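## Task

Using the forceps T1, move vial green 3 from R1 well B5 into TC well E5, and vial violet 2 from R1 well E5 into TC well B1, each standing on the bottom of its new well. Then place TC flat within N2's locators, TC well A1 at N2's corner labelled A1. At the end T1 must be back in H1 with both tips in one slot, H1 upright and flat on its base, all other vials upright in their own wells, and R1 seated in its nest. Nothing may depend on the robot holding it. Release everything and move the arms away.

## Robot and tools

Setup. Two six-joint arms, left_arm and right_arm, each with a parallel gripper. Vials are lifted by their caps with the forceps T1, which live in holder H1. Well labels (row letters, column numbers, a triangle at A1) are printed on the tops of rack R1 and carrier TC. TC starts between the arms; nest N2 is on right_arm's side. Disturbances may occasionally pull on a held part or shove a loose one.

Frame. All reported gripper poses share one scene frame: origin on the table top midway between the arms, +z up, +x out across the table, left_arm on the +y side. Arm names do not match image sides. Base roots: left_arm at (+0.003, +0.256, +0.119) m, quat_wxyz (+0.987, -0.030, +0.146, +0.055); right_arm at (+0.035, -0.274, +0.119) m, quat_wxyz (+0.985, +0.035, +0.145, -0.091). Bases are tilted; mounting plates and the rear frame are fixed obstacles. Printed hand positions may be off, more so when reaching far. The gripper's fingers point along its +z and open along its y; the reported position sits between the pads, roughly 1 cm behind the tips.

Row layout. Every command row is 14 numbers in [-1, 1], always for both arms: left_arm waist, shoulder, elbow, wrist pitch, wrist yaw, wrist roll, opening, then the same seven for right_arm. Joint entries are scaled offsets: 1.0 equals 1.202 rad (waist), 1.258 (shoulder), 1.238 (elbow), 2.073 (wrist pitch), 2.022 (wrist yaw and roll). Opening is absolute, not an offset: +1 fully open, -1 closed; between the ends the fingers go to where grip_measured would read that value. Stated joint ranges (rad): waist -2.618 to 3.054, shoulder 0 to 3.142, elbow 0 to 3.142, wrist pitch -1.571 to 1.571, wrist yaw -1.571 to 1.571, wrist roll -2.094 to 2.094; real ends may differ by 0.036.

execute_actions(actions): a list of actions, each a table of up to 15 rows, one row per 1/30 s step; a short table repeats its last row to fill 15 steps. Joint offsets in every row are relative to the angles at the start of that action (for the first action, the latest reported angles), not the previous row. An action asking any joint to go more than 0.036 rad beyond its range is rejected for both arms; if the first action is malformed or fails that check, the whole call does nothing. Commands past a real end are clipped, and the result may say "joint sent to its limit". An empty list just returns state and images.

move(target, speed, blocking): target is one 14-number row; its joint offsets count from the Joint positions in the most recent result that lists them. All joints travel proportionally so they finish together, over 0.5 to 10 s, giving curved hand paths; no obstacle avoidance. speed (rad/s, 0.01 to 2, default 0.5) caps the joint with the longest travel. Opening values are sent at the start. The result adds a move: line with the ending (done, off_target, moving, held, fault), limits=held or none, and each arm's farthest-off joint. blocking=false returns after 0.5 s; then use wait or stop before issuing more motion. Faster moves and targets set deeper past contact hit and press harder.

wait(seconds): 0 to 10; arms hold their last command. stop(): brakes a running move; needs room. zoom_image(camera, region): camera is cam_head_left, cam_head_right, cam_left_wrist or cam_right_wrist (each 504x504); region [x0, y0, x1, y1] in pixels from top-left, at most 504 by 504. read_manual(section) only gives licence texts. finished_scene(scene) ends the current scene by its number, irreversibly, and reports success.

Results. State line gives each gripper's end_effector_position (m) and end_effector_quat_wxyz. Joint positions and velocities list per arm the six joints in the order above, then pad gap (m; 0.094 fully open). Joint targets shows what joints are being driven toward. grip_measured is the opening on the command scale, with up to about 1 mm per-gripper bias. "joint command not followed" means the clearance check altered some steps. FAULT and MOTOR HOT lines report stops and heating.

Motion limits. Per step each joint target stays within a lead of its measured angle (waist 0.202, shoulder 0.258, elbow 0.238, wrist pitch 0.573, yaw and roll 0.522 rad), and targets are scaled back if the gripper would jump over 70 mm, so big offsets take several actions. An arm sent zero offsets may droop; re-aim at the wanted angles. To grip, command an opening about 0.03 under grip_measured; finger force is roughly 50-62 N and weaker on thin parts.

Cautions. Never knock anything off the table. Avoid arm-to-arm contact, drops, slams and hard pushes. Holding loads heats motors: 90 °C halts that arm for 10 s, 100 °C makes it go limp. The simulation runs while you reply. Finish with objects released and arms clear.

Each tool is called as name(argument=value, ...), one argument or row to a line, values as JSON.

## Session

execute_actions(
  actions=[],
)

Scene clock: 0.00 s.
left_arm: end_effector_position=(-0.0397, +0.6171, +0.3571) grip_measured=+1.000 end_effector_quat_wxyz=(-0.198, +0.949, +0.155, +0.189) | right_arm: end_effector_position=(+0.2280, -0.5373, +0.3194) grip_measured=+1.000 end_effector_quat_wxyz=(+0.026, -0.330, +0.936, -0.117)
Joint names: [waist, shoulder, elbow, wrist pitch, wrist yaw, wrist roll]
Joint positions: left_arm=[ 2.137  1.791  1.788 -1.487  0.8   -1.31   0.094] | right_arm=[-1.099  1.285  1.534 -1.4   -0.295 -1.875  0.094]
Joint velocities: left_arm=[-0.007 -0.007 -0.002  0.022 -0.022  0.007  0.   ] | right_arm=[-0.022  0.002  0.007  0.037 -0.037 -0.037  0.   ]
Motor temperatures (°C, as the motors report them): left_arm=[23 29 24 24 24 24] | right_arm=[23 26 25 27 24 25]
Joint targets: left_arm=[2.141 1.787 1.792 -1.490 0.800 -1.306] | right_arm=[-1.101 1.278 1.543 -1.406 -0.301 -1.873]

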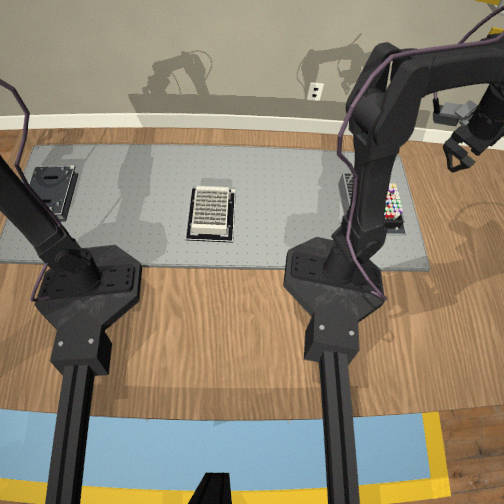

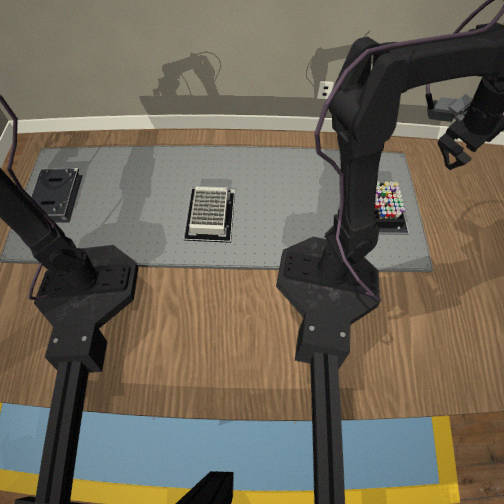

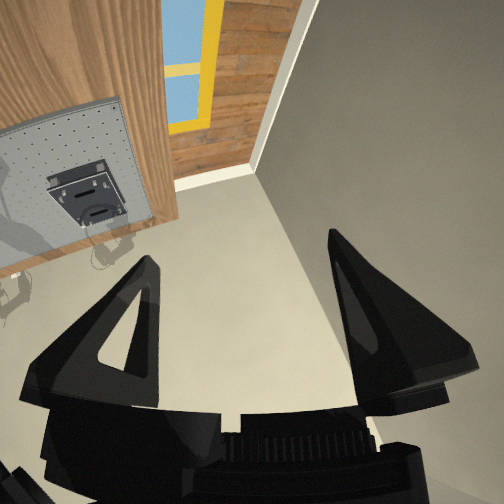

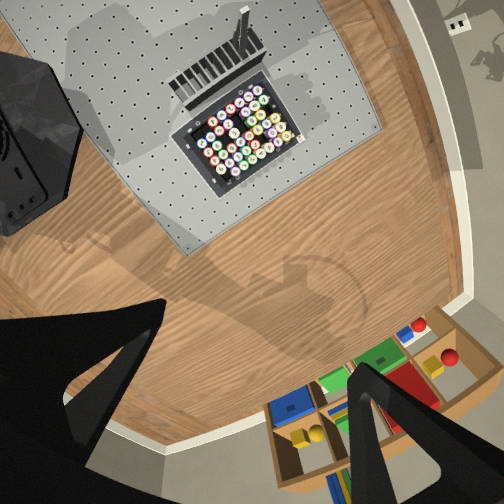

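zoom_image(
  camera="cam_right_wrist",
  region=[150, 0, 330, 210],
)

zoom_image(
  camera="cam_head_left",
  region=[160, 160, 260, 260],
)

zoom_image(
  camera="cam_head_right",
  region=[330, 150, 440, 270],
)

zoom_image(
  camera="cam_head_left",
  region=[330, 150, 440, 270],
)

zoom_image(
  camera="cam_head_right",
  region=[0, 140, 120, 270],
)

Region (150, 0, 330, 210) of cam_right_wrist's 504x504 image, scaled by 2.400, with more detail than that image has; it fills the left 432 columns of this view, and the rest is white.

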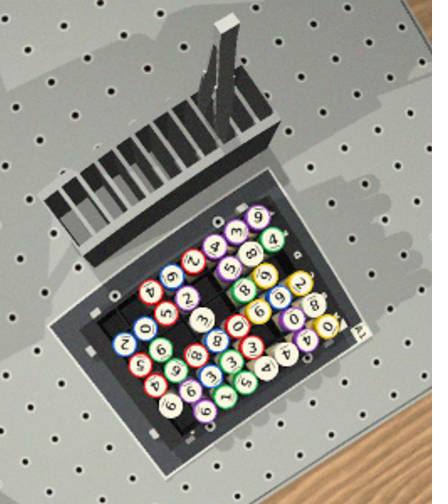

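Region (160, 160, 260, 260) of cam_head_left's 504x504 image, scaled by 5.040, with more detail than that image has.

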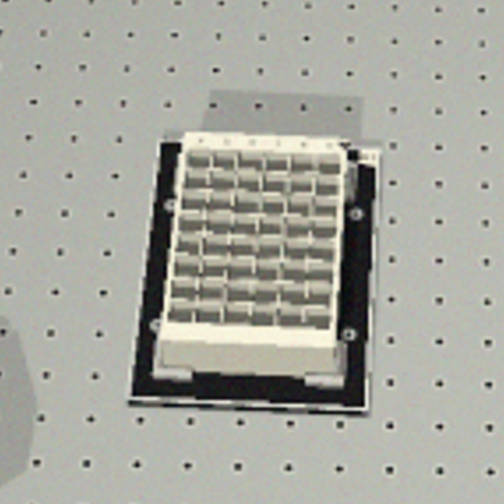

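Region (330, 150, 440, 270) of cam_head_right's 504x504 image, scaled by 4.200, with more detail than that image has; it fills the left 462 columns of this view, and the rest is white.

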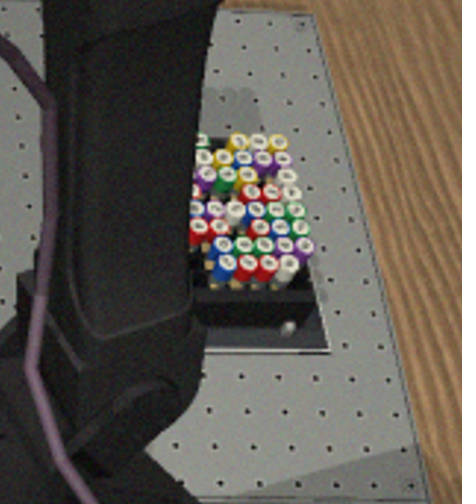

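Region (330, 150, 440, 270) of cam_head_left's 504x504 image, scaled by 4.200, with more detail than that image has; it fills the left 462 columns of this view, and the rest is white.

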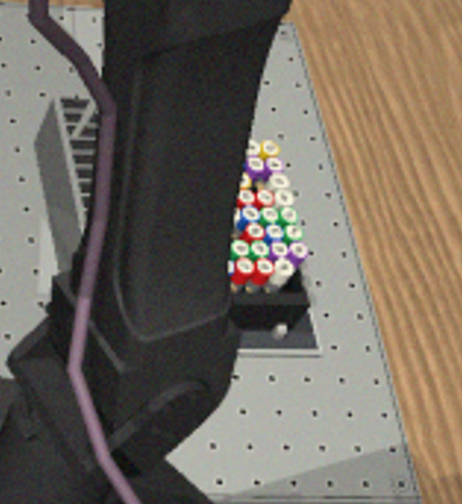

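Region (0, 140, 120, 270) of cam_head_right's 504x504 image, scaled by 3.877, with more detail than that image has; it fills the left 465 columns of this view, and the rest is white.

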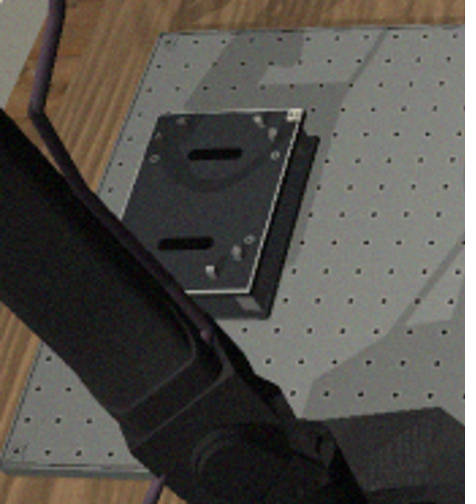

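move(
  target=[-0.9958,-0.3903,-0.7173,0.3314,0.0,0.7913,1.0,0.8344,0.0859,-0.2480,0.1384,0.1558,0.7943,-0.15],
  speed=2.0,
)

Scene clock: 4.40 s.
left_arm: end_effector_position=(+0.2772, +0.4374, +0.1794) grip_measured=+1.000 end_effector_quat_wxyz=(+0.222, -0.321, +0.901, -0.189) | right_arm: end_effector_position=(+0.3502, -0.3711, +0.1892) grip_measured=-0.148 end_effector_quat_wxyz=(-0.003, +0.006, +1.000, -0.002)
Joint names: [waist, shoulder, elbow, wrist pitch, wrist yaw, wrist roll]
Joint positions: left_arm=[ 0.944  1.324  0.917 -0.814  0.793  0.28   0.094] | right_arm=[-0.104  1.386  1.24  -1.13   0.018 -0.277  0.04 ]
Joint velocities: left_arm=[-0.002  0.002 -0.007  0.022 -0.037  0.007  0.   ] | right_arm=[-0.002 -0.007 -0.007 -0.022  0.007 -0.007  0.   ]
Motor temperatures (°C, as the motors report them): left_arm=[23 31 24 24 24 24] | right_arm=[23 27 25 27 24 25]
Joint targets: left_arm=[0.940 1.300 0.900 -0.800 0.800 0.290] | right_arm=[-0.096 1.393 1.227 -1.113 0.021 -0.269]
move: off_target (left_arm); limits=none; left_arm: farthest joint: the shoulder, 0.024 radians from its target (0.491 radians at the start); right_arm: farthest joint: the wrist pitch, 0.016 radians from its target (0.287 radians at the start)

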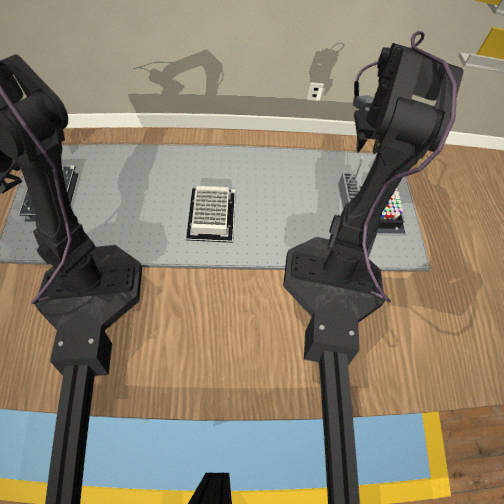

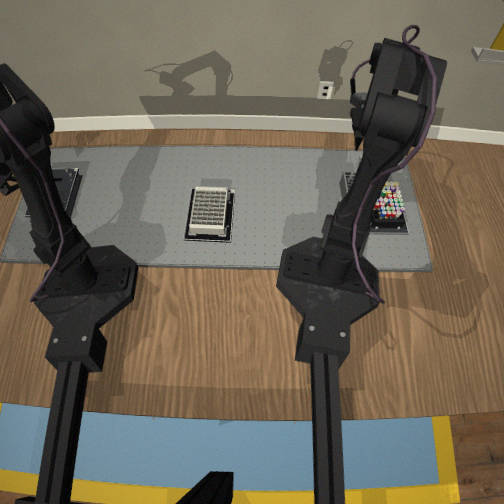

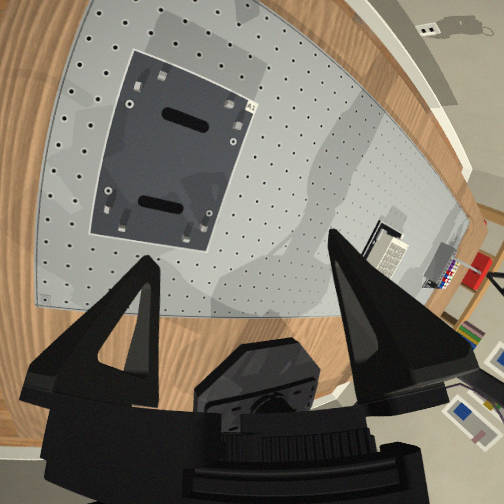

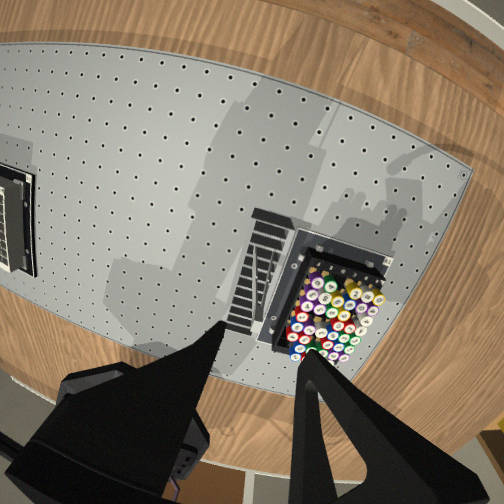

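zoom_image(
  camera="cam_right_wrist",
  region=[200, 190, 400, 390],
)

zoom_image(
  camera="cam_head_left",
  region=[320, 120, 420, 240],
)

Region (200, 190, 400, 390) of cam_right_wrist's 504x504 image, scaled by 2.520, with more detail than that image has.

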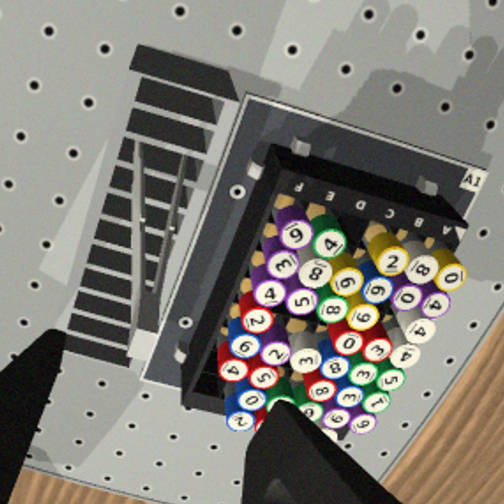

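Region (320, 120, 420, 240) of cam_head_left's 504x504 image, scaled by 4.200, with more detail than that image has.

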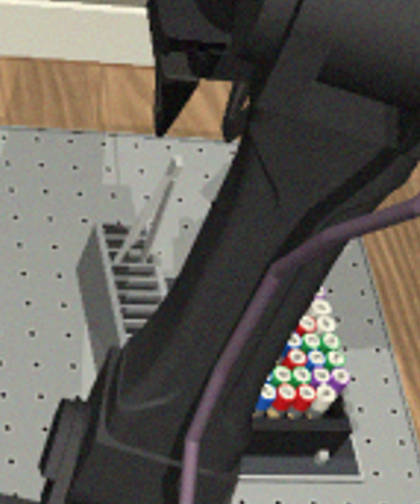

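execute_actions(
  actions=[
    [[-0.0079,0.0012,-0.0006,0.0049,0,0.0007,1,0.007,0.006,-0.011,0.009,0,-0.0004,-0.15],[-0.0300,0.0044,-0.0022,0.0187,0,0.0028,1,0.010,0.010,-0.019,0.016,0,-0.0015,-0.15],[-0.0639,0.0094,-0.0047,0.0399,0,0.0059,1,0.013,0.015,-0.030,0.025,0,-0.0032,-0.15],[-0.1072,0.0159,-0.0079,0.0670,0,0.0099,1,0.016,0.020,-0.043,0.0365,0,-0.0053,-0.15],[-0.1576,0.0233,-0.0117,0.0984,0,0.0146,1,0.018,0.027,-0.058,0.050,0,-0.0078,-0.15],[-0.2129,0.0315,-0.0157,0.1329,0,0.0197,1,0.020,0.034,-0.075,0.0645,0,-0.0105,-0.15],[-0.2704,0.0400,-0.0200,0.1689,0,0.0250,1,0.020,0.042,-0.093,0.080,0,-0.0134,-0.15],[-0.3279,0.0485,-0.0243,0.2048,0,0.0303,1,0.020,0.0495,-0.110,0.095,0,-0.0162,-0.15],[-0.3832,0.0567,-0.0283,0.2393,0,0.0354,1,0.020,0.057,-0.127,0.110,0,-0.0189,-0.15],[-0.4336,0.0641,-0.0321,0.2707,0,0.0401,1,0.020,0.0636,-0.1425,0.123,0,-0.0214,-0.15],[-0.4769,0.0706,-0.0353,0.2978,0,0.0441,1,0.020,0.0694,-0.156,0.1346,0,-0.0235,-0.15],[-0.5108,0.0756,-0.0378,0.3190,0,0.0472,1,0.020,0.0739,-0.166,0.1436,0,-0.0252,-0.15],[-0.5329,0.0788,-0.0394,0.3328,0,0.0493,1,0.020,0.0769,-0.173,0.1495,0,-0.0263,-0.15],[-0.5408,0.0800,-0.0400,0.3377,0,0.0500,1,0.020,0.0779,-0.1753,0.1516,0,-0.0267,-0.15]],
  ],
)

Scene clock: 7.87 s.
left_arm: end_effector_position=(+0.4153, +0.2935, +0.1703) grip_measured=+1.000 end_effector_quat_wxyz=(+0.336, +0.075, +0.907, -0.242) | right_arm: end_effector_position=(+0.3338, -0.3606, +0.1140) grip_measured=-0.148 end_effector_quat_wxyz=(-0.036, -0.019, +0.999, +0.010)
Joint names: [waist, shoulder, elbow, wrist pitch, wrist yaw, wrist roll]
Joint positions: left_arm=[ 0.299  1.413  0.887 -0.258  0.781  0.353  0.094] | right_arm=[-0.089  1.484  1.034 -0.895  0.018 -0.313  0.04 ]
Joint velocities: left_arm=[-0.569  0.056 -0.076  0.901  0.095  0.168  0.   ] | right_arm=[-0.002  0.12  -0.208  0.359  0.081 -0.022 -0.   ]
Motor temperatures (°C, as the motors report them): left_arm=[23 31 25 24 24 24] | right_arm=[23 27 25 27 24 25]
Joint targets: left_arm=[0.294 1.425 0.868 -0.114 0.793 0.381] | right_arm=[-0.079 1.484 1.023 -0.815 0.017 -0.331]

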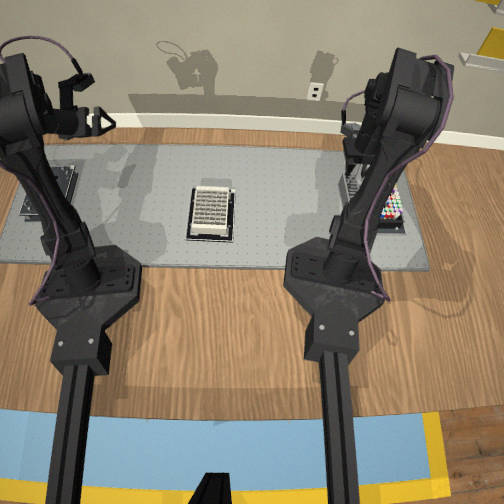

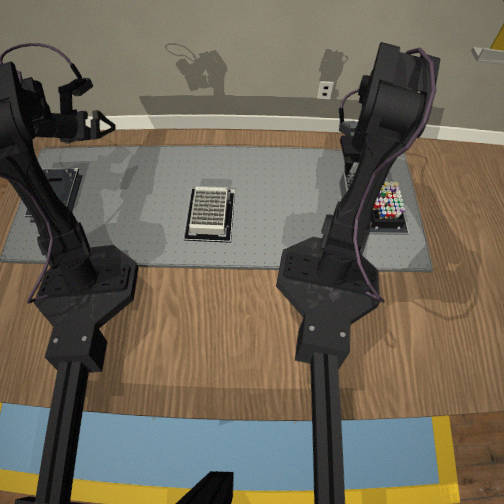

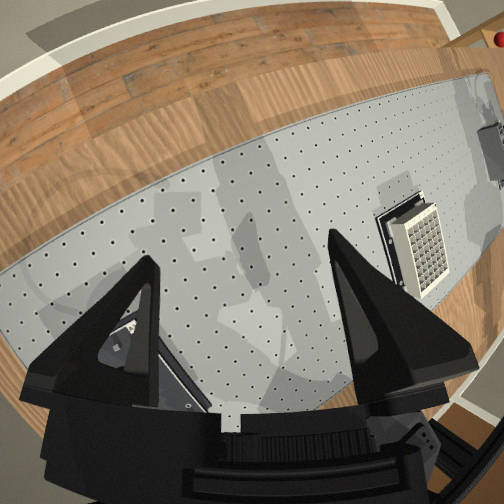

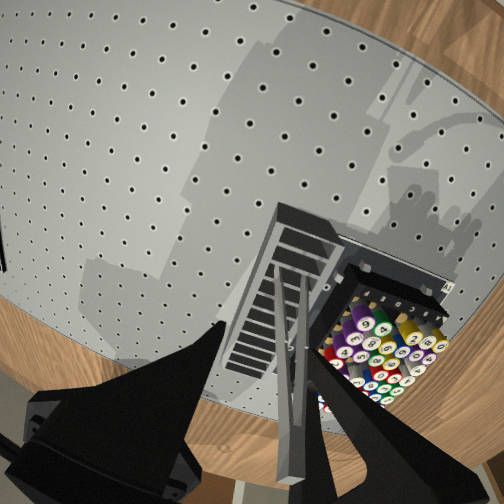

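execute_actions(
  actions=[],
)

Scene clock: 8.57 s.
left_arm: end_effector_position=(+0.4359, +0.2961, +0.1839) grip_measured=+1.000 end_effector_quat_wxyz=(+0.389, +0.115, +0.888, -0.216) | right_arm: end_effector_position=(+0.3465, -0.3642, +0.1113) grip_measured=-0.148 end_effector_quat_wxyz=(-0.009, -0.024, +1.000, +0.002)
Joint names: [waist, shoulder, elbow, wrist pitch, wrist yaw, wrist roll]
Joint positions: left_arm=[ 0.286  1.413  0.884 -0.122  0.784  0.373  0.094] | right_arm=[-0.089  1.487  1.028 -0.832  0.018 -0.323  0.04 ]
Joint velocities: left_arm=[ 0.002  0.002  0.002 -0.037 -0.037 -0.066  0.   ] | right_arm=[-0.002 -0.007 -0.017  0.066 -0.095 -0.022 -0.001]
Motor temperatures (°C, as the motors report them): left_arm=[23 31 25 24 24 24] | right_arm=[23 27 25 27 24 25]
Joint targets: left_arm=[0.294 1.425 0.867 -0.114 0.793 0.381] | right_arm=[-0.079 1.484 1.023 -0.815 0.017 -0.331]

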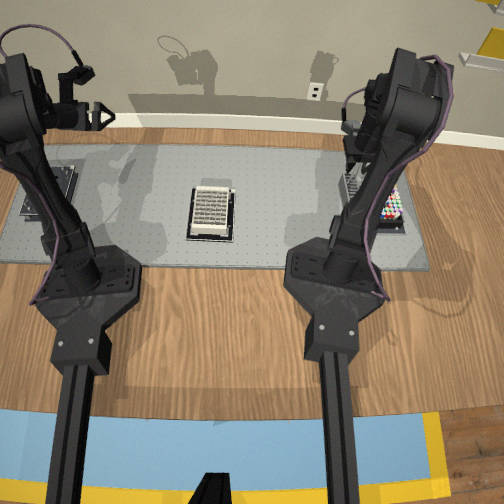

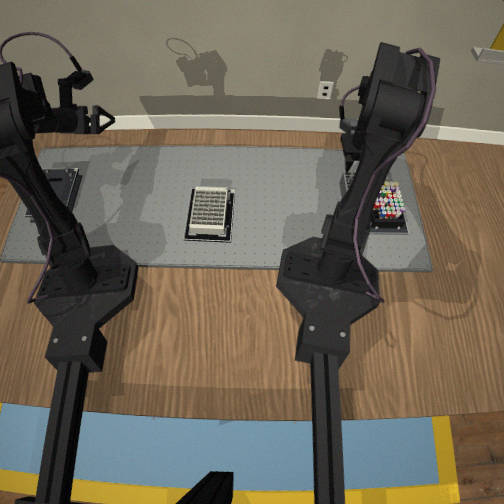

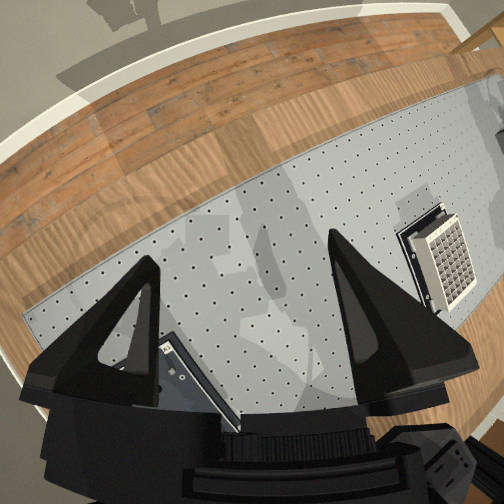

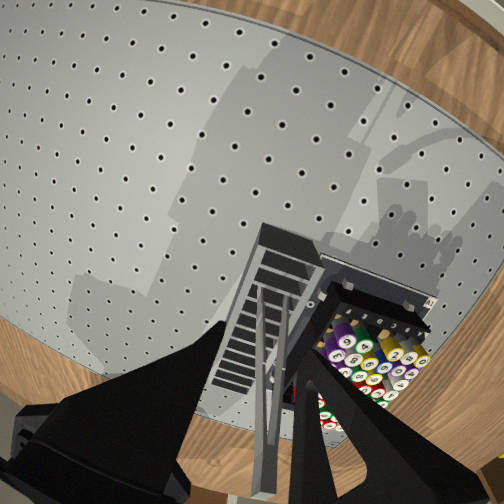

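zoom_image(
  camera="cam_right_wrist",
  region=[160, 200, 460, 504],
)

Region (160, 200, 460, 504) of cam_right_wrist's 504x504 image, scaled by 1.658, with more detail than that image has; it fills the left 497 columns of this view, and the rest is white.

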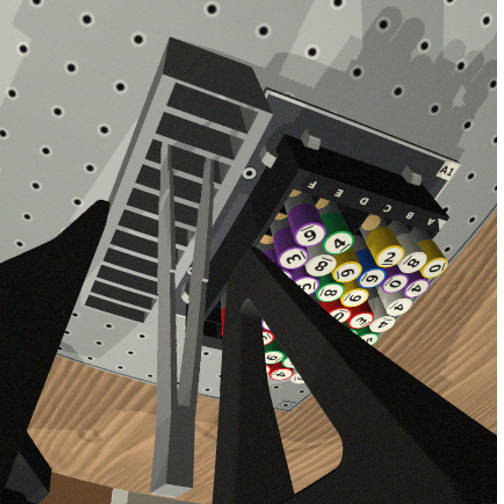

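zoom_image(
  camera="cam_right_wrist",
  region=[200, 210, 360, 370],
)

zoom_image(
  camera="cam_head_right",
  region=[310, 120, 430, 240],
)

Region (200, 210, 360, 370) of cam_right_wrist's 504x504 image, scaled by 3.150, with more detail than that image has.

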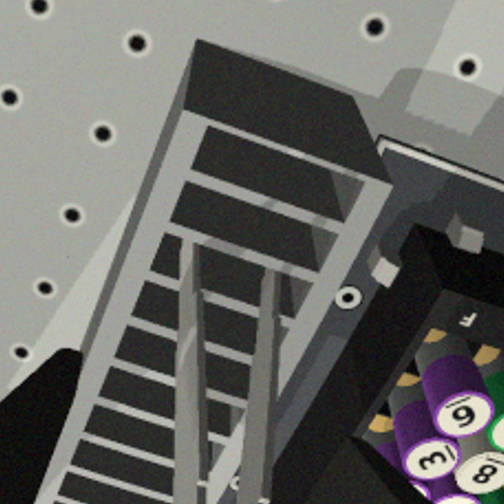

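Region (310, 120, 430, 240) of cam_head_right's 504x504 image, scaled by 4.200, with more detail than that image has.

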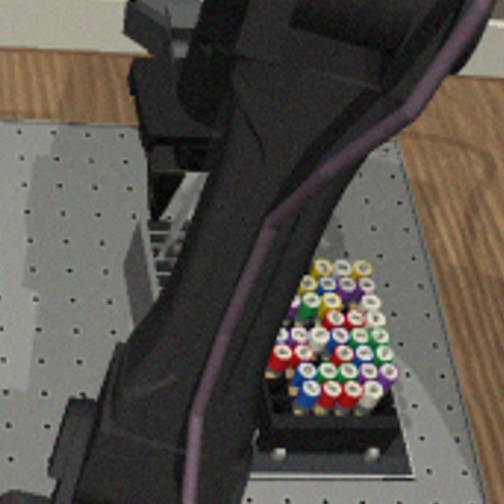

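execute_actions(
  actions=[
    [
[-0.012,0.015,-0.012,0.012,0.004,0.003,1, -0.004,-0.0024,-0.004,0.012,-0.0005,-0.005,-0.15],
[-0.030,0.025,-0.012,0.024,0.004,0.003,1, -0.008,-0.0024,-0.004,0.015,-0.0005,-0.006,-0.15],
[-0.054,0.038,-0.013,0.040,0.004,0.003,1, -0.0108,-0.0024,-0.004,0.0174,-0.0005,-0.0069,-0.15],
[-0.082,0.055,-0.013,0.058,0.004,0.003,1, -0.0108,-0.0024,-0.004,0.0174,-0.0005,-0.0069,-0.2],
[-0.111,0.073,-0.014,0.077,0.004,0.003,1, -0.0108,-0.0024,-0.004,0.0174,-0.0005,-0.0069,-0.25],
[-0.140,0.092,-0.014,0.096,0.004,0.003,1, -0.0108,-0.0024,-0.004,0.0174,-0.0005,-0.0069,-0.3],
[-0.169,0.110,-0.015,0.115,0.005,0.003,1, -0.0108,-0.0024,-0.004,0.0174,-0.0005,-0.0069,-0.35],
[-0.198,0.129,-0.015,0.134,0.005,0.003,1, -0.0108,-0.0024,-0.004,0.0174,-0.0005,-0.0069,-0.4],
[-0.227,0.147,-0.016,0.153,0.005,0.003,1, -0.0108,-0.0024,-0.004,0.0174,-0.0005,-0.0069,-0.45],
[-0.256,0.166,-0.016,0.172,0.005,0.003,1, -0.0108,-0.0024,-0.004,0.0174,-0.0005,-0.0069,-0.5],
[-0.285,0.184,-0.017,0.192,0.005,0.003,1, -0.0108,-0.0024,-0.004,0.0174,-0.0005,-0.0069,-0.54],
[-0.314,0.203,-0.017,0.211,0.005,0.003,1, -0.0108,-0.0024,-0.004,0.0174,-0.0005,-0.0069,-0.58],
[-0.343,0.221,-0.018,0.230,0.005,0.003,1, -0.0108,-0.0024,-0.004,0.0174,-0.0005,-0.0069,-0.61],
[-0.372,0.240,-0.018,0.249,0.005,0.003,1, -0.0108,-0.0024,-0.004,0.0174,-0.0005,-0.0069,-0.63],
[-0.396,0.256,-0.019,0.268,0.005,0.003,1, -0.0108,-0.0024,-0.004,0.0174,-0.0005,-0.0069,-0.64]
],
  ],
)

Scene clock: 24.37 s.
left_arm: end_effector_position=(+0.4603, +0.1317, +0.1455) grip_measured=+1.000 end_effector_quat_wxyz=(+0.409, +0.281, +0.808, -0.317) | right_arm: end_effector_position=(+0.3510, -0.3654, +0.1113) grip_measured=-0.632 end_effector_quat_wxyz=(-0.001, -0.027, +1.000, -0.000)
Joint names: [waist, shoulder, elbow, wrist pitch, wrist yaw, wrist roll]
Joint positions: left_arm=[-0.126  1.686  0.884  0.269  0.779  0.373  0.094] | right_arm=[-0.089  1.487  1.028 -0.814  0.018 -0.329  0.017]
Joint velocities: left_arm=[-0.94   0.603  0.017  1.15  -0.066 -0.007  0.   ] | right_arm=[-0.012 -0.007 -0.002  0.037 -0.007  0.022 -0.013]
Motor temperatures (°C, as the motors report them): left_arm=[23 33 25 26 24 24] | right_arm=[23 28 26 27 24 25]
Joint targets: left_arm=[-0.190 1.735 0.860 0.433 0.794 0.379] | right_arm=[-0.102 1.484 1.023 -0.796 0.017 -0.337]

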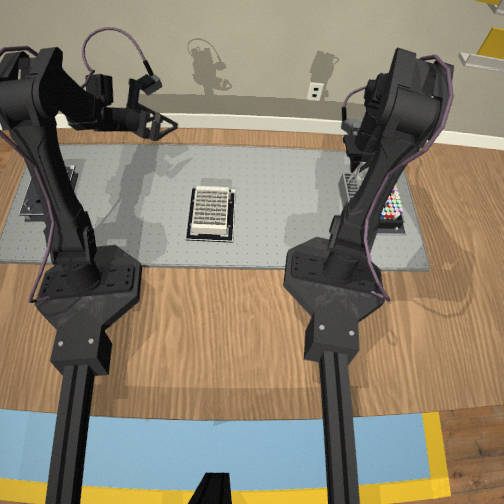

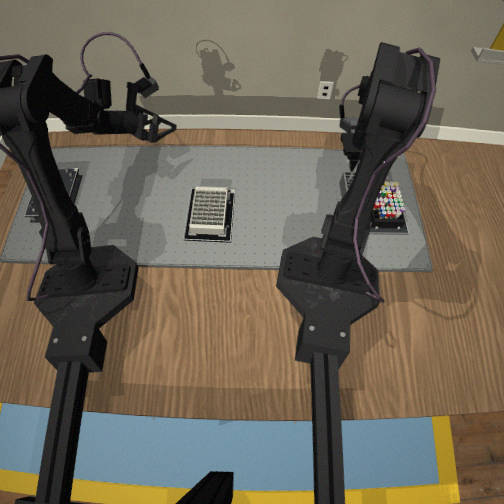

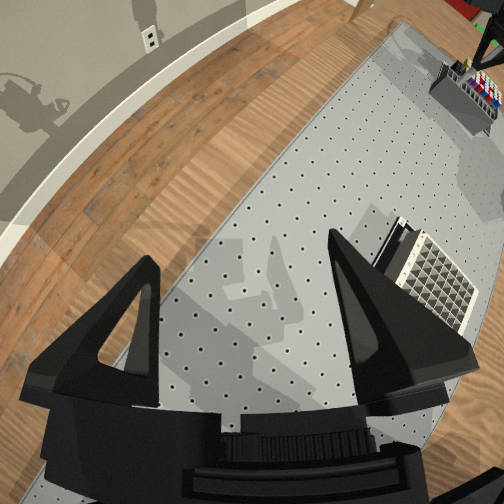

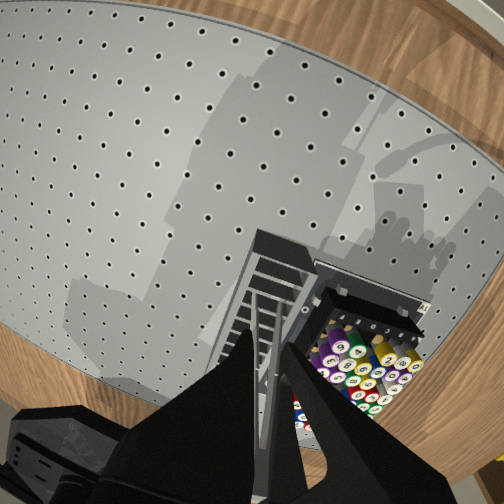

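zoom_image(
  camera="cam_right_wrist",
  region=[190, 260, 350, 504],
)

Region (190, 260, 350, 504) of cam_right_wrist's 504x504 image, scaled by 2.066, with more detail than that image has; it fills the left 330 columns of this view, and the rest is white.

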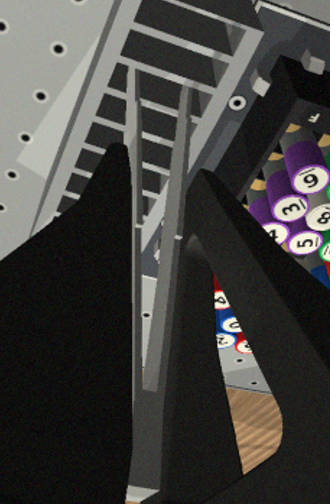

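execute_actions(
  actions=[
    [
[-0.060,0.043,-0.020,0.090,0.008,0.003,1, -0.004,-0.0024,-0.004,0.006,-0.0005,-0.003,-0.68],
[-0.075,0.052,-0.021,0.105,0.008,0.003,1, -0.004,-0.0024,-0.004,0.004,-0.0005,-0.003,-0.72],
[-0.097,0.066,-0.022,0.122,0.009,0.003,1, -0.004,-0.0024,-0.004,0.002,-0.0005,-0.003,-0.75],
[-0.122,0.082,-0.023,0.140,0.009,0.003,1, -0.004,-0.0024,-0.004,0.0,-0.0005,-0.003,-0.78],
[-0.148,0.099,-0.024,0.158,0.010,0.003,1, -0.004,-0.0024,-0.004,0.0,-0.0005,-0.003,-0.80],
[-0.174,0.116,-0.026,0.176,0.010,0.003,1, -0.004,-0.0024,-0.004,0.0,-0.0005,-0.003,-0.81],
[-0.200,0.133,-0.027,0.194,0.011,0.003,1, -0.004,-0.0024,-0.004,0.0,-0.0005,-0.003,-0.82],
[-0.226,0.150,-0.028,0.212,0.011,0.003,1, -0.004,-0.0064,-0.004,-0.002,-0.0005,-0.003,-0.82],
[-0.252,0.167,-0.029,0.230,0.012,0.003,1, -0.004,-0.0111,-0.004,-0.004,-0.0005,-0.003,-0.82],
[-0.278,0.184,-0.030,0.248,0.012,0.003,1, -0.004,-0.0159,-0.004,-0.0053,-0.0005,-0.003,-0.82],
[-0.304,0.201,-0.032,0.266,0.013,0.003,1, -0.004,-0.0199,-0.004,-0.0068,-0.0005,-0.003,-0.82],
[-0.330,0.218,-0.033,0.284,0.013,0.003,1, -0.004,-0.0238,-0.004,-0.0082,-0.0005,-0.003,-0.82],
[-0.356,0.235,-0.034,0.300,0.013,0.003,1, -0.004,-0.0278,-0.004,-0.0096,-0.0005,-0.003,-0.82],
[-0.380,0.250,-0.035,0.313,0.013,0.003,1, -0.004,-0.0318,-0.004,-0.0111,-0.0005,-0.003,-0.82],
[-0.400,0.263,-0.036,0.325,0.013,0.003,1, -0.004,-0.0366,-0.004,-0.0125,-0.0005,-0.003,-0.82]
],
  ],
)

Scene clock: 26.60 s.
left_arm: end_effector_position=(+0.3975, -0.0554, +0.1427) grip_measured=+1.000 end_effector_quat_wxyz=(+0.465, +0.431, +0.650, -0.418) | right_arm: end_effector_position=(+0.3505, -0.3653, +0.1118) grip_measured=-0.818 end_effector_quat_wxyz=(-0.001, -0.027, +1.000, -0.000)
Joint names: [waist, shoulder, elbow, wrist pitch, wrist yaw, wrist roll]
Joint positions: left_arm=[-0.555  1.971  0.864  0.809  0.785  0.374  0.094] | right_arm=[-0.089  1.485  1.028 -0.816  0.018 -0.329  0.009]
Joint velocities: left_arm=[-0.823  0.554 -0.076  0.886  0.095  0.051  0.   ] | right_arm=[-0.007 -0.061 -0.002 -0.081  0.037 -0.007  0.   ]
Motor temperatures (°C, as the motors report them): left_arm=[23 33 25 26 24 24] | right_arm=[23 29 26 27 24 25]
Joint targets: left_arm=[-0.607 2.017 0.839 0.943 0.805 0.379] | right_arm=[-0.094 1.441 1.023 -0.839 0.017 -0.335]

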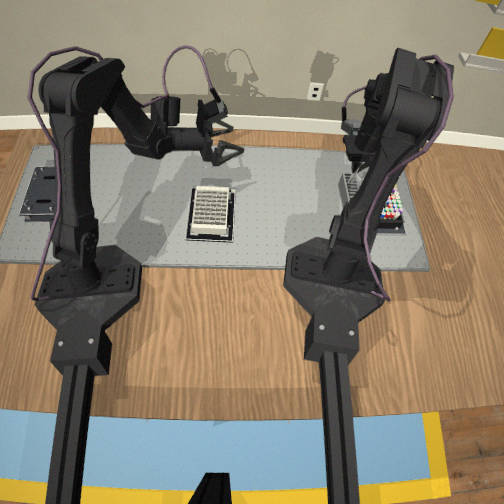

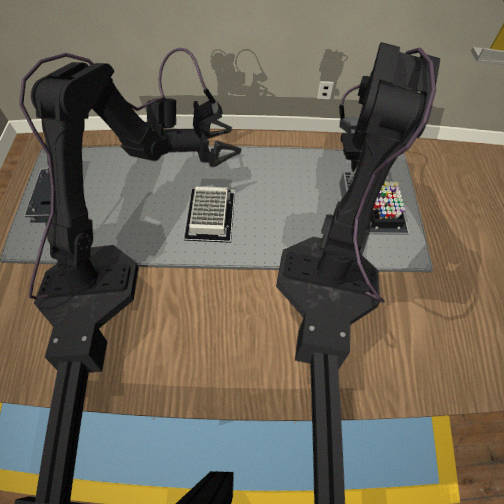

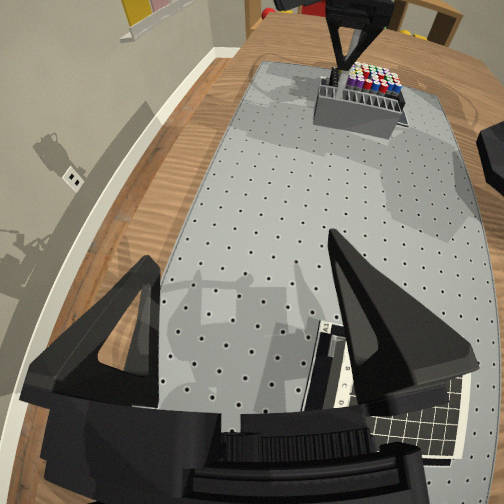

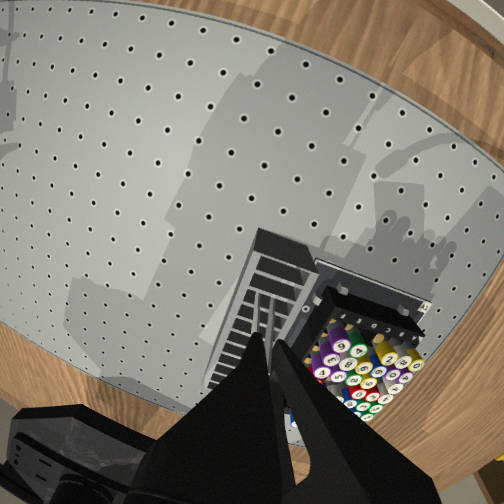

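execute_actions(
  actions=[
    [
[-0.050,0.041,-0.021,0.075,0.010,0.003,1, -0.004,-0.0425,-0.004,-0.0165,-0.0005,-0.003,-0.82],
[-0.063,0.049,-0.023,0.088,0.011,0.003,1, -0.004,-0.0501,-0.004,-0.0210,-0.0005,-0.003,-0.82],
[-0.082,0.061,-0.025,0.102,0.011,0.003,1, -0.004,-0.0576,-0.004,-0.0249,-0.0005,-0.003,-0.82],
[-0.103,0.075,-0.027,0.117,0.012,0.003,1, -0.004,-0.0652,-0.004,-0.0277,-0.0005,-0.003,-0.82],
[-0.125,0.090,-0.029,0.132,0.012,0.003,1, -0.004,-0.0727,-0.004,-0.0304,-0.0005,-0.003,-0.82],
[-0.147,0.105,-0.031,0.147,0.013,0.004,1, -0.004,-0.0803,-0.004,-0.0332,-0.0005,-0.003,-0.82],
[-0.169,0.120,-0.033,0.162,0.013,0.004,1, -0.004,-0.0878,-0.004,-0.0359,-0.0005,-0.003,-0.82],
[-0.191,0.135,-0.035,0.177,0.014,0.004,1, -0.004,-0.0954,-0.002,-0.0387,-0.0005,-0.003,-0.82],
[-0.213,0.150,-0.037,0.191,0.014,0.004,1, -0.004,-0.1029,0.0,-0.0414,-0.0005,-0.003,-0.82],
[-0.234,0.164,-0.039,0.203,0.015,0.004,1, -0.004,-0.1105,0.002,-0.0442,-0.0005,-0.003,-0.82],
[-0.253,0.177,-0.040,0.213,0.015,0.004,1, -0.004,-0.1180,0.005,-0.0469,-0.0005,-0.003,-0.82],
[-0.269,0.188,-0.041,0.220,0.015,0.004,1, -0.004,-0.1256,0.008,-0.0497,-0.0005,-0.003,-0.82],
[-0.282,0.197,-0.042,0.225,0.015,0.004,1, -0.004,-0.1331,0.011,-0.0524,-0.0005,-0.003,-0.82],
[-0.291,0.203,-0.042,0.228,0.015,0.004,1, -0.004,-0.1407,0.013,-0.0526,-0.0005,-0.003,-0.82],
[-0.296,0.206,-0.042,0.228,0.015,0.004,1, -0.004,-0.1483,0.015,-0.0526,-0.0005,-0.003,-0.82]
],
  ],
)

Scene clock: 28.53 s.
left_arm: end_effector_position=(+0.2631, -0.1666, +0.1500) grip_measured=+1.000 end_effector_quat_wxyz=(+0.477, +0.511, +0.500, -0.512) | right_arm: end_effector_position=(+0.3441, -0.3642, +0.1495) grip_measured=-0.818 end_effector_quat_wxyz=(+0.028, -0.026, +0.999, -0.009)
Joint names: [waist, shoulder, elbow, wrist pitch, wrist yaw, wrist roll]
Joint positions: left_arm=[-0.899  2.206  0.831  1.217  0.805  0.378  0.094] | right_arm=[-0.089  1.344  1.028 -0.897  0.018 -0.329  0.009]
Joint velocities: left_arm=[-0.413  0.295 -0.085  0.256  0.095 -0.022  0.   ] | right_arm=[ 0.007 -0.256  0.022 -0.125  0.022  0.022 -0.   ]
Motor temperatures (°C, as the motors report them): left_arm=[23 33 25 26 24 24] | right_arm=[23 29 26 27 24 25]
Joint targets: left_arm=[-0.911 2.230 0.812 1.282 0.816 0.382] | right_arm=[-0.094 1.299 1.047 -0.926 0.017 -0.335]

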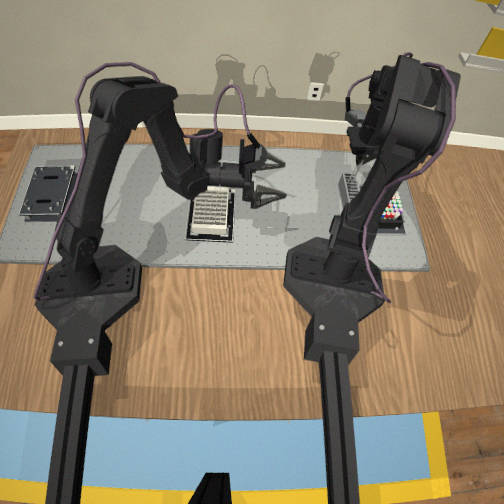

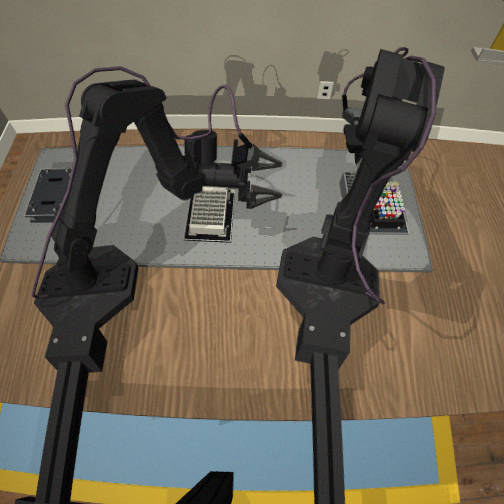

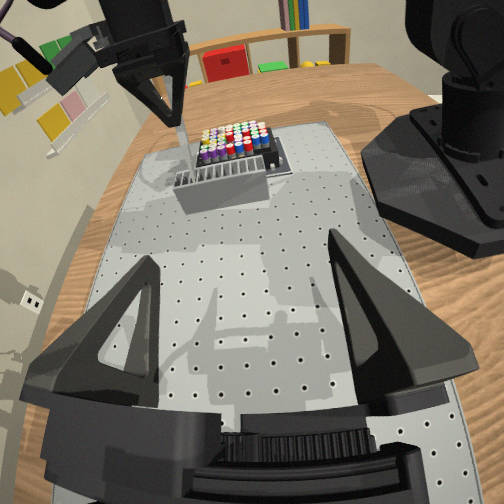

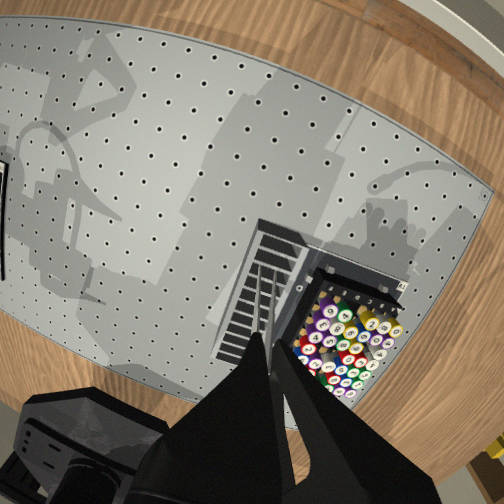

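execute_actions(
  actions=[],
)

zoom_image(
  camera="cam_left_wrist",
  region=[130, 70, 310, 230],
)

zoom_image(
  camera="cam_right_wrist",
  region=[220, 220, 420, 420],
)

Scene clock: 28.63 s.
left_arm: end_effector_position=(+0.2525, -0.1704, +0.1495) grip_measured=+1.000 end_effector_quat_wxyz=(+0.474, +0.516, +0.491, -0.518) | right_arm: end_effector_position=(+0.3436, -0.3641, +0.1544) grip_measured=-0.818 end_effector_quat_wxyz=(+0.033, -0.026, +0.999, -0.011)
Joint names: [waist, shoulder, elbow, wrist pitch, wrist yaw, wrist roll]
Joint positions: left_arm=[-0.918  2.22   0.826  1.238  0.81   0.379  0.094] | right_arm=[-0.089  1.326  1.028 -0.904  0.018 -0.329  0.009]
Joint velocities: left_arm=[-0.012  0.027 -0.012  0.125 -0.007 -0.022  0.   ] | right_arm=[ 0.002 -0.085  0.007 -0.022  0.007 -0.037 -0.002]
Motor temperatures (°C, as the motors report them): left_arm=[23 34 25 26 24 24] | right_arm=[23 29 26 27 24 25]
Joint targets: left_arm=[-0.911 2.230 0.812 1.282 0.816 0.382] | right_arm=[-0.094 1.299 1.047 -0.925 0.017 -0.335]

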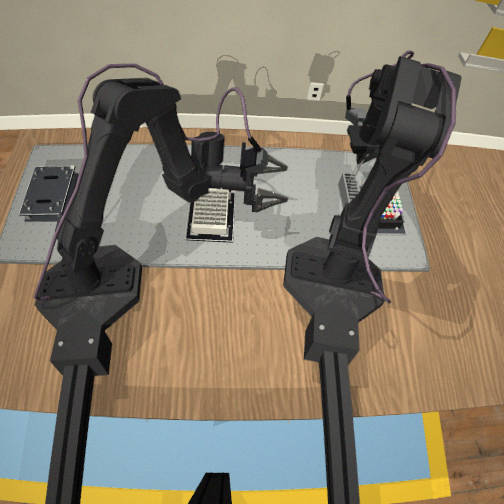

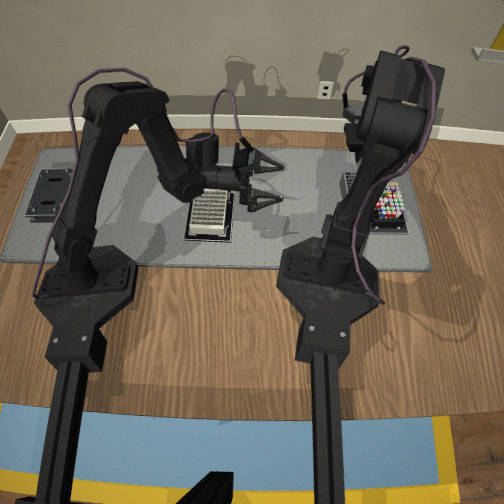

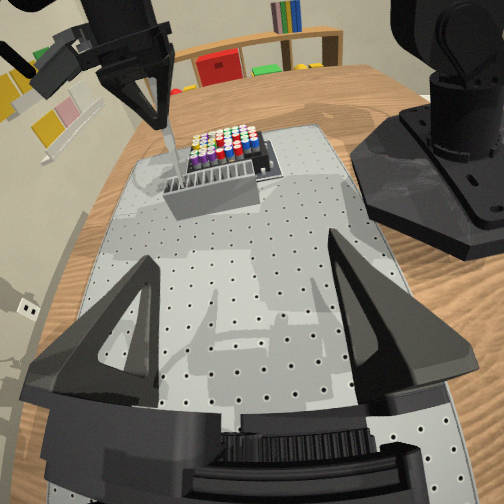

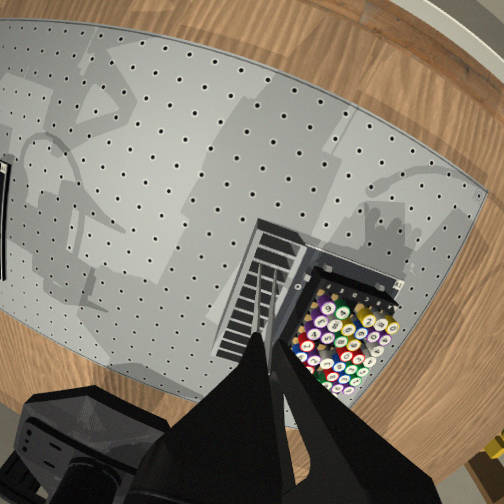

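Region (130, 70, 310, 230) of cam_left_wrist's 504x504 image, scaled by 2.800, with more detail than that image has.

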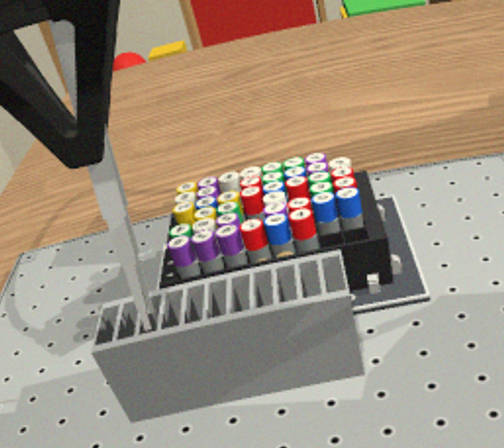

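Region (220, 220, 420, 420) of cam_right_wrist's 504x504 image, scaled by 2.520, with more detail than that image has.

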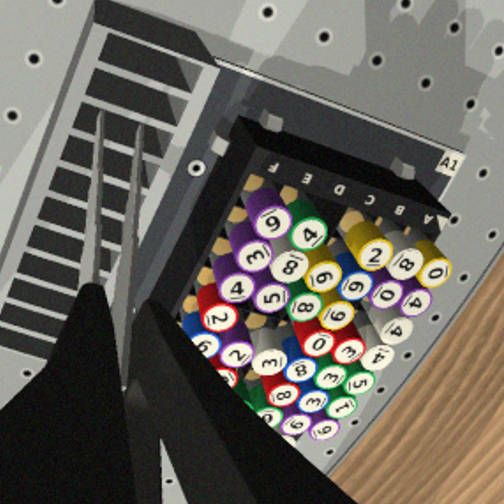

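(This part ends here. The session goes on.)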